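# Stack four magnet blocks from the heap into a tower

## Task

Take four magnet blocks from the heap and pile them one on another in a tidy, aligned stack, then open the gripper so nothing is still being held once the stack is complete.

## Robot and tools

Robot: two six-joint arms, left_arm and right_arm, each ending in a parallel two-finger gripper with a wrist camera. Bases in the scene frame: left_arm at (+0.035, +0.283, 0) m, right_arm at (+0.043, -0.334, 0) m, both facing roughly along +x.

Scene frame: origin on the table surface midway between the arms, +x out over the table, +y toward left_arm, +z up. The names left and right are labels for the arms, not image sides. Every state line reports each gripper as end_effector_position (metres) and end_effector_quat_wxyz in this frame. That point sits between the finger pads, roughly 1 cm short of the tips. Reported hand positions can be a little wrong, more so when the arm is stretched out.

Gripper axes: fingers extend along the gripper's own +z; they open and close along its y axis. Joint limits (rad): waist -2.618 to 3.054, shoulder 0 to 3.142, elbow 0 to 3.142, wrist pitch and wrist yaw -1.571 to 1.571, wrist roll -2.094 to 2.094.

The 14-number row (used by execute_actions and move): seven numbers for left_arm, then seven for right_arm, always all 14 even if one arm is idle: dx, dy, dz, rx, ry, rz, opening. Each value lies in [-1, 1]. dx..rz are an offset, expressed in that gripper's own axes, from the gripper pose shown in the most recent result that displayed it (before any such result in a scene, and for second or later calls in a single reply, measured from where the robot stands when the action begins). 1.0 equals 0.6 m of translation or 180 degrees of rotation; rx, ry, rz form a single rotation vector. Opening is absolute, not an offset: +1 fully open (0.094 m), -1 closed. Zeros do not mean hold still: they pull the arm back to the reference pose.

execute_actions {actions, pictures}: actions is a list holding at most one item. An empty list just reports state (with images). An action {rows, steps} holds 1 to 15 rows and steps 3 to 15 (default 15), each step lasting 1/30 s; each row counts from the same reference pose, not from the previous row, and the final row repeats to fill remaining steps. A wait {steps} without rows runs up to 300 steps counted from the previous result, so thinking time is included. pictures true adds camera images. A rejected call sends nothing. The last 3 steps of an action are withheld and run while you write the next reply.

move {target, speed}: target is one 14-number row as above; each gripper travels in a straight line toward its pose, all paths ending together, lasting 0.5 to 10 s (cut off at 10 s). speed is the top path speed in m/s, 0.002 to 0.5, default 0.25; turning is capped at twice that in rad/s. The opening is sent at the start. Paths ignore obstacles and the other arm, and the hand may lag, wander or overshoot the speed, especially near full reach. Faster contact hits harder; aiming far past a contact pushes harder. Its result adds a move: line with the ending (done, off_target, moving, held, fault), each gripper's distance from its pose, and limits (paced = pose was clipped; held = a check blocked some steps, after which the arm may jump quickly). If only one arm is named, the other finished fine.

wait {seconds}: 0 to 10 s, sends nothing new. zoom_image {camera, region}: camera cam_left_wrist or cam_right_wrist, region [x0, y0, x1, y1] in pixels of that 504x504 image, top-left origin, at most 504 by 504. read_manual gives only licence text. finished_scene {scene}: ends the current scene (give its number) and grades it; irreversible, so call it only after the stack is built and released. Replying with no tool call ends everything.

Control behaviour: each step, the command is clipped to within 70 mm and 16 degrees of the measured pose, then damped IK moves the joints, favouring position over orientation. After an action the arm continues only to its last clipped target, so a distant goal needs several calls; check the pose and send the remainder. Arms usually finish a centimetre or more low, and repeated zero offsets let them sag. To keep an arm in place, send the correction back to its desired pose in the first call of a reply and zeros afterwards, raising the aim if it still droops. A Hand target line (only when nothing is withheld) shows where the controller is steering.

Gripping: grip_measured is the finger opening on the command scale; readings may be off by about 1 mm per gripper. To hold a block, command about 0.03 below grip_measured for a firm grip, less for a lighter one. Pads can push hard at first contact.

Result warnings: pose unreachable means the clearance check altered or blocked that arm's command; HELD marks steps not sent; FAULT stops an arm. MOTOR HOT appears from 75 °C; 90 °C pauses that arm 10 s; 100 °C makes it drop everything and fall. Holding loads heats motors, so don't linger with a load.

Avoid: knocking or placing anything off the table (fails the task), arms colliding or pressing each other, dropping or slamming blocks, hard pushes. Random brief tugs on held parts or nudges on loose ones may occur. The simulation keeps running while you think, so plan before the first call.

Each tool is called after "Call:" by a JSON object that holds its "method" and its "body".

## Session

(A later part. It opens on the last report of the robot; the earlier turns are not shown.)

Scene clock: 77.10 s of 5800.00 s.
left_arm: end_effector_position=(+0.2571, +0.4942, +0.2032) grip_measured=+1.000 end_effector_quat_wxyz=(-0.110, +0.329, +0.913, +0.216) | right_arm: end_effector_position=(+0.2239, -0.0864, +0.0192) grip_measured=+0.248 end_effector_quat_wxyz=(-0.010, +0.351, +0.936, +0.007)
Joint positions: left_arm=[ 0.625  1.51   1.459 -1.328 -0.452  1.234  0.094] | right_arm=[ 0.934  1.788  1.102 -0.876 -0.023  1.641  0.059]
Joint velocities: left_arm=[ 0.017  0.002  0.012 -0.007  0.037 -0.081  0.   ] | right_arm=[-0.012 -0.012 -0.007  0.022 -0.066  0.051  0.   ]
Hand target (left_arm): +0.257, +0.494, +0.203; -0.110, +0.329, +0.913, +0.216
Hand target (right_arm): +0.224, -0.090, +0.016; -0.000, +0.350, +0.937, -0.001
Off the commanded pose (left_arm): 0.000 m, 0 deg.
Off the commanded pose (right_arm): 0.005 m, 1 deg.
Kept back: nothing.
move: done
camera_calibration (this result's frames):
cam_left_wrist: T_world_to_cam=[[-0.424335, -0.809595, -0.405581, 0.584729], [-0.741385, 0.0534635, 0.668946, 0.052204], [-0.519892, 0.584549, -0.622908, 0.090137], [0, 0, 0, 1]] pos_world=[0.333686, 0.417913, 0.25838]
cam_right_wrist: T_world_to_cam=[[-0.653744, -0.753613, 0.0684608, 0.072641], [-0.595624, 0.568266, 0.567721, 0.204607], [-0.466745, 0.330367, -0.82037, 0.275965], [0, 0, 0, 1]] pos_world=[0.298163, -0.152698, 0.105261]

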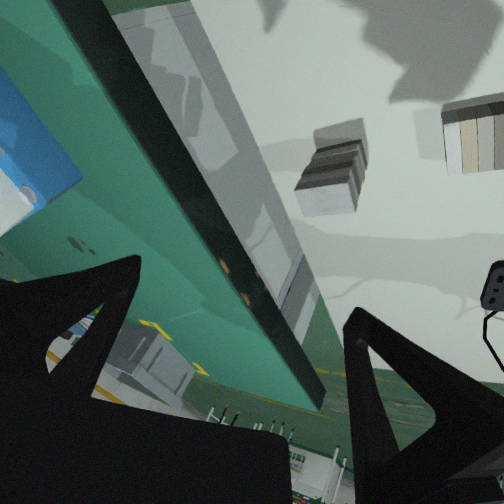

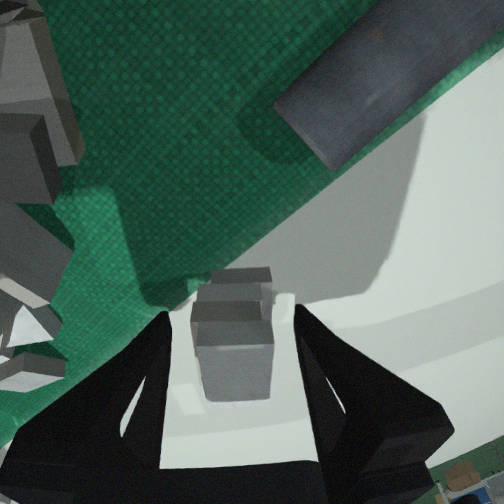

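Call:
{"method": "move", "body": {"target": [0,0,0,0,0,0,1,-0.01,0,0.012,0,-0.006,0,0.1], "speed": 0.03}}

Call:
{"method": "move", "body": {"target": [0,0,0,0,0,0,1,0,0,0,0,0,0,-0.51]}}

Call:
{"method": "move", "body": {"target": [0,0,0,0,0,0,1,0,0,0,0,0,0,0]}}

Call:
{"method": "zoom_image", "body": {"camera": "cam_right_wrist", "region": [130,230,340,430]}}

Scene clock: 78.03 s of 5800.00 s.
left_arm: end_effector_position=(+0.2571, +0.4942, +0.2032) grip_measured=+1.000 end_effector_quat_wxyz=(-0.110, +0.329, +0.913, +0.216) | right_arm: end_effector_position=(+0.2271, -0.0822, +0.0193) grip_measured=+0.102 end_effector_quat_wxyz=(-0.007, +0.350, +0.937, +0.018)
Joint positions: left_arm=[ 0.625  1.51   1.459 -1.328 -0.452  1.234  0.094] | right_arm=[ 0.934  1.788  1.102 -0.855 -0.023  1.64   0.052]
Joint velocities: left_arm=[ 0.007 -0.002  0.017 -0.051 -0.037 -0.022  0.   ] | right_arm=[-0.012  0.007  0.002  0.007 -0.051 -0.022 -0.   ]
Hand target (left_arm): +0.257, +0.494, +0.203; -0.110, +0.329, +0.913, +0.216
Hand target (right_arm): +0.228, -0.090, +0.012; -0.001, +0.351, +0.937, +0.004
Off the commanded pose (left_arm): 0.000 m, 0 deg.
Off the commanded pose (right_arm): 0.011 m, 2 deg.
Kept back: nothing.
move: off_target (right_arm)
camera_calibration (this result's frames):
cam_left_wrist: T_world_to_cam=[[-0.424335, -0.809595, -0.405581, 0.584729], [-0.741385, 0.0534635, 0.668946, 0.052204], [-0.519892, 0.584549, -0.622908, 0.090137], [0, 0, 0, 1]] pos_world=[0.333686, 0.417913, 0.25838]
cam_right_wrist: T_world_to_cam=[[-0.653627, -0.755347, 0.0471552, 0.0781607], [-0.603605, 0.557879, 0.569589, 0.204972], [-0.456544, 0.343836, -0.820576, 0.274932], [0, 0, 0, 1]] pos_world=[0.300329, -0.149843, 0.105167]

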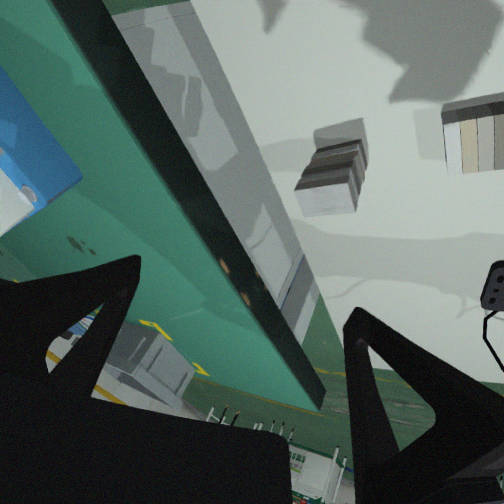

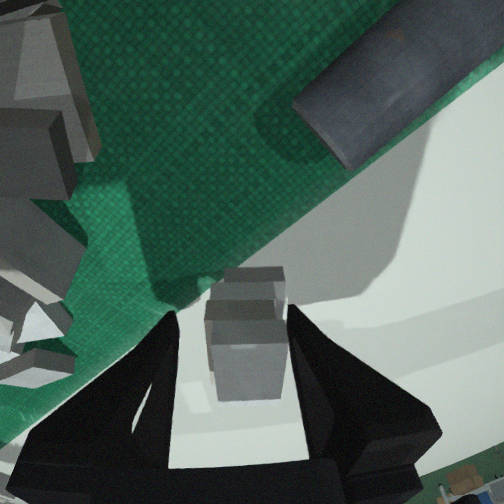

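Scene clock: 78.53 s of 5800.00 s.
left_arm: end_effector_position=(+0.2571, +0.4942, +0.2032) grip_measured=+1.000 end_effector_quat_wxyz=(-0.110, +0.329, +0.913, +0.216) | right_arm: end_effector_position=(+0.2261, -0.0831, +0.0193) grip_measured=-0.464 end_effector_quat_wxyz=(-0.008, +0.350, +0.937, +0.015)
Joint positions: left_arm=[ 0.625  1.51   1.459 -1.328 -0.452  1.234  0.094] | right_arm=[ 0.934  1.788  1.102 -0.86  -0.024  1.64   0.025]
Joint velocities: left_arm=[ 0.022 -0.002  0.012  0.022 -0.037  0.022  0.   ] | right_arm=[-0.022 -0.007  0.002 -0.022  0.007  0.007 -0.   ]
Hand target (left_arm): +0.257, +0.494, +0.203; -0.110, +0.329, +0.913, +0.216
Hand target (right_arm): +0.227, -0.082, +0.019; -0.007, +0.350, +0.937, +0.018
Off the commanded pose (left_arm): 0.000 m, 0 deg.
Off the commanded pose (right_arm): 0.001 m, 0 deg.
Kept back: nothing.
move: done
camera_calibration (this result's frames):
cam_left_wrist: T_world_to_cam=[[-0.424335, -0.809595, -0.405581, 0.584729], [-0.741385, 0.0534635, 0.668946, 0.052204], [-0.519892, 0.584549, -0.622908, 0.090137], [0, 0, 0, 1]] pos_world=[0.333686, 0.417913, 0.25838]
cam_right_wrist: T_world_to_cam=[[-0.653662, -0.754958, 0.0525888, 0.0767566], [-0.60088, 0.55999, 0.570399, 0.204418], [-0.460076, 0.341248, -0.819682, 0.275319], [0, 0, 0, 1]] pos_world=[0.299671, -0.150476, 0.105038]

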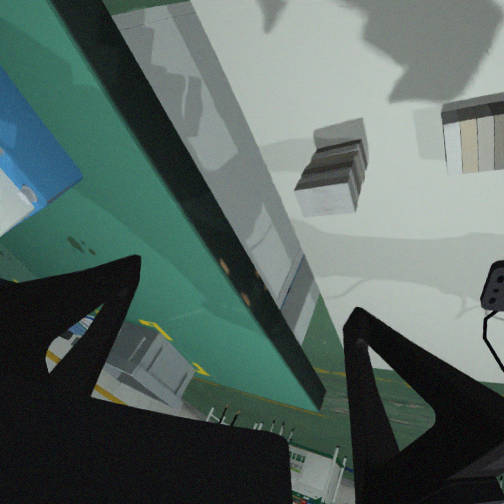

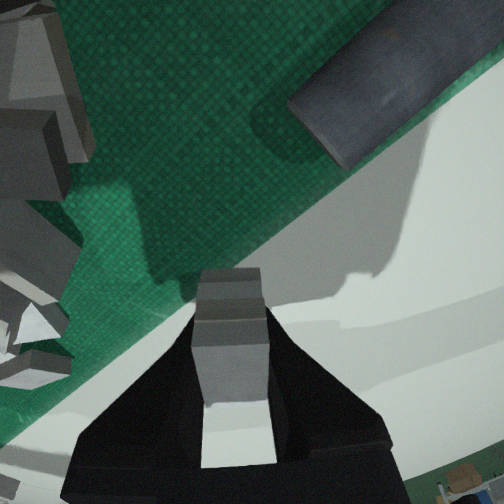

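Scene clock: 79.03 s of 5800.00 s.
left_arm: end_effector_position=(+0.2571, +0.4942, +0.2032) grip_measured=+1.000 end_effector_quat_wxyz=(-0.110, +0.329, +0.913, +0.216) | right_arm: end_effector_position=(+0.2262, -0.0830, +0.0193) grip_measured=-0.002 end_effector_quat_wxyz=(-0.008, +0.350, +0.937, +0.016)
Joint positions: left_arm=[ 0.625  1.51   1.459 -1.328 -0.452  1.234  0.094] | right_arm=[ 0.934  1.788  1.102 -0.859 -0.024  1.64   0.047]
Joint velocities: left_arm=[ 0.002 -0.002 -0.007  0.081  0.007 -0.007  0.   ] | right_arm=[ 0.002  0.017  0.012 -0.022  0.022  0.007 -0.   ]
Hand target (left_arm): +0.257, +0.494, +0.203; -0.110, +0.329, +0.913, +0.216
Hand target (right_arm): +0.226, -0.083, +0.019; -0.008, +0.350, +0.937, +0.015
Off the commanded pose (left_arm): 0.000 m, 0 deg.
Off the commanded pose (right_arm): 0.000 m, 0 deg.
Kept back: nothing.
move: done
camera_calibration (this result's frames):
cam_left_wrist: T_world_to_cam=[[-0.424335, -0.809595, -0.405581, 0.584729], [-0.741385, 0.0534635, 0.668946, 0.052204], [-0.519892, 0.584549, -0.622908, 0.090137], [0, 0, 0, 1]] pos_world=[0.333686, 0.417913, 0.25838]
cam_right_wrist: T_world_to_cam=[[-0.653686, -0.754989, 0.0518286, 0.0769627], [-0.601142, 0.559642, 0.570464, 0.204428], [-0.4597, 0.341748, -0.819686, 0.27528], [0, 0, 0, 1]] pos_world=[0.299746, -0.150377, 0.105035]

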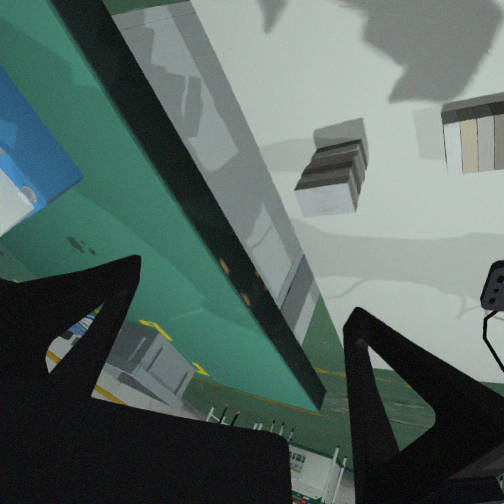

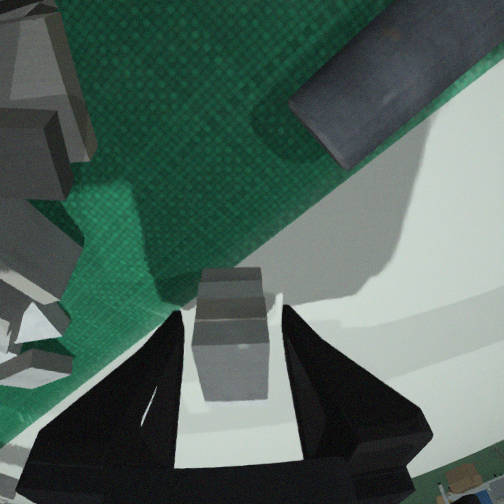

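Region (130, 230, 340, 430) of cam_right_wrist's 504x504 image, scaled by 2.400, with more detail than that image has; it fills the top 480 rows of this view, and the rest is white.

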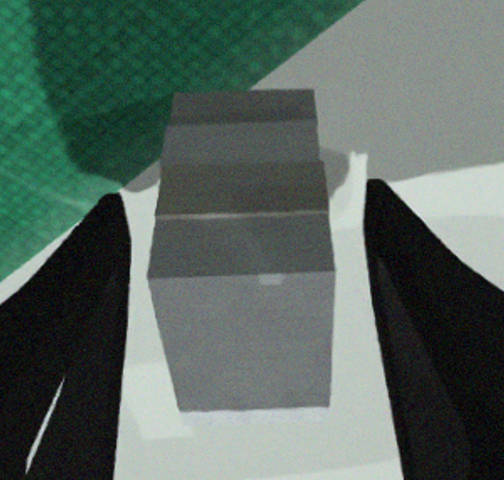

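Neat.

Call:
{"method": "move", "body": {"target": [0,0,0,0,0,0,1,0,0,-0.12,0,0,0,0.2], "speed": 0.15}}

Call:
{"method": "zoom_image", "body": {"camera": "cam_right_wrist", "region": [150,170,310,330]}}

Scene clock: 80.40 s of 5800.00 s.
left_arm: end_effector_position=(+0.2571, +0.4942, +0.2032) grip_measured=+1.000 end_effector_quat_wxyz=(-0.110, +0.329, +0.913, +0.216) | right_arm: end_effector_position=(+0.2226, -0.0877, +0.0806) grip_measured=+0.198 end_effector_quat_wxyz=(-0.011, +0.350, +0.937, +0.005)
Joint positions: left_arm=[ 0.625  1.51   1.459 -1.328 -0.452  1.234  0.094] | right_arm=[ 0.934  1.711  1.267 -1.124 -0.025  1.64   0.056]
Joint velocities: left_arm=[ 0.007  0.022  0.007 -0.095 -0.066 -0.037  0.   ] | right_arm=[-0.007  0.002  0.002 -0.081 -0.007  0.051  0.   ]
Hand target (left_arm): +0.257, +0.494, +0.203; -0.110, +0.329, +0.913, +0.216
Hand target (right_arm): +0.225, -0.085, +0.091; -0.008, +0.350, +0.937, +0.015
Off the commanded pose (left_arm): 0.000 m, 0 deg.
Off the commanded pose (right_arm): 0.012 m, 1 deg.
Kept back: nothing.
move: off_target (right_arm)
camera_calibration (this result's frames):
cam_left_wrist: T_world_to_cam=[[-0.424335, -0.809595, -0.405581, 0.584729], [-0.741385, 0.0534635, 0.668946, 0.052204], [-0.519892, 0.584549, -0.622908, 0.090137], [0, 0, 0, 1]] pos_world=[0.333686, 0.417913, 0.25838]
cam_right_wrist: T_world_to_cam=[[-0.652824, -0.753897, 0.0738858, 0.0659812], [-0.593379, 0.569568, 0.568765, 0.169193], [-0.470874, 0.327462, -0.819175, 0.326646], [0, 0, 0, 1]] pos_world=[0.297279, -0.153588, 0.166474]

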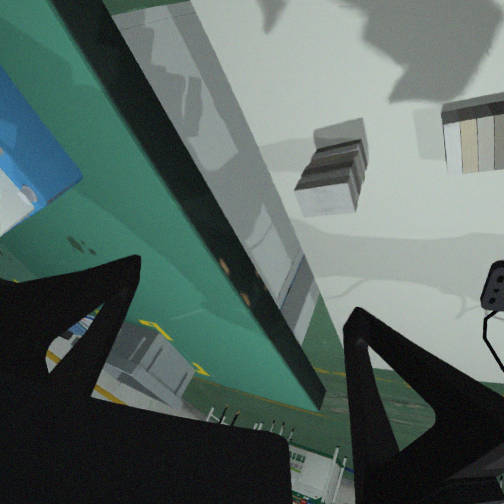

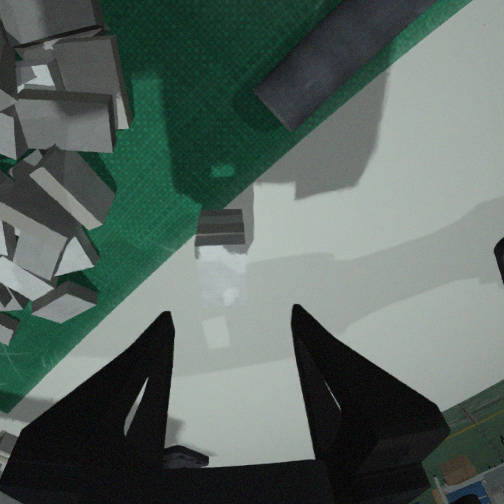

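Region (150, 170, 310, 330) of cam_right_wrist's 504x504 image, scaled by 3.150, with more detail than that image has.

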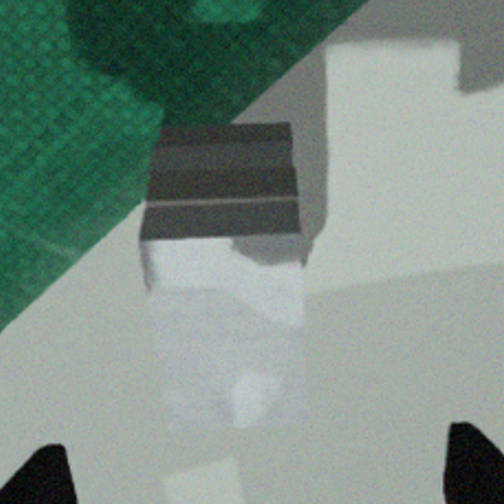

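Call:
{"method": "finished_scene", "body": {"scene": 2}}

The scene is finished: the task was done.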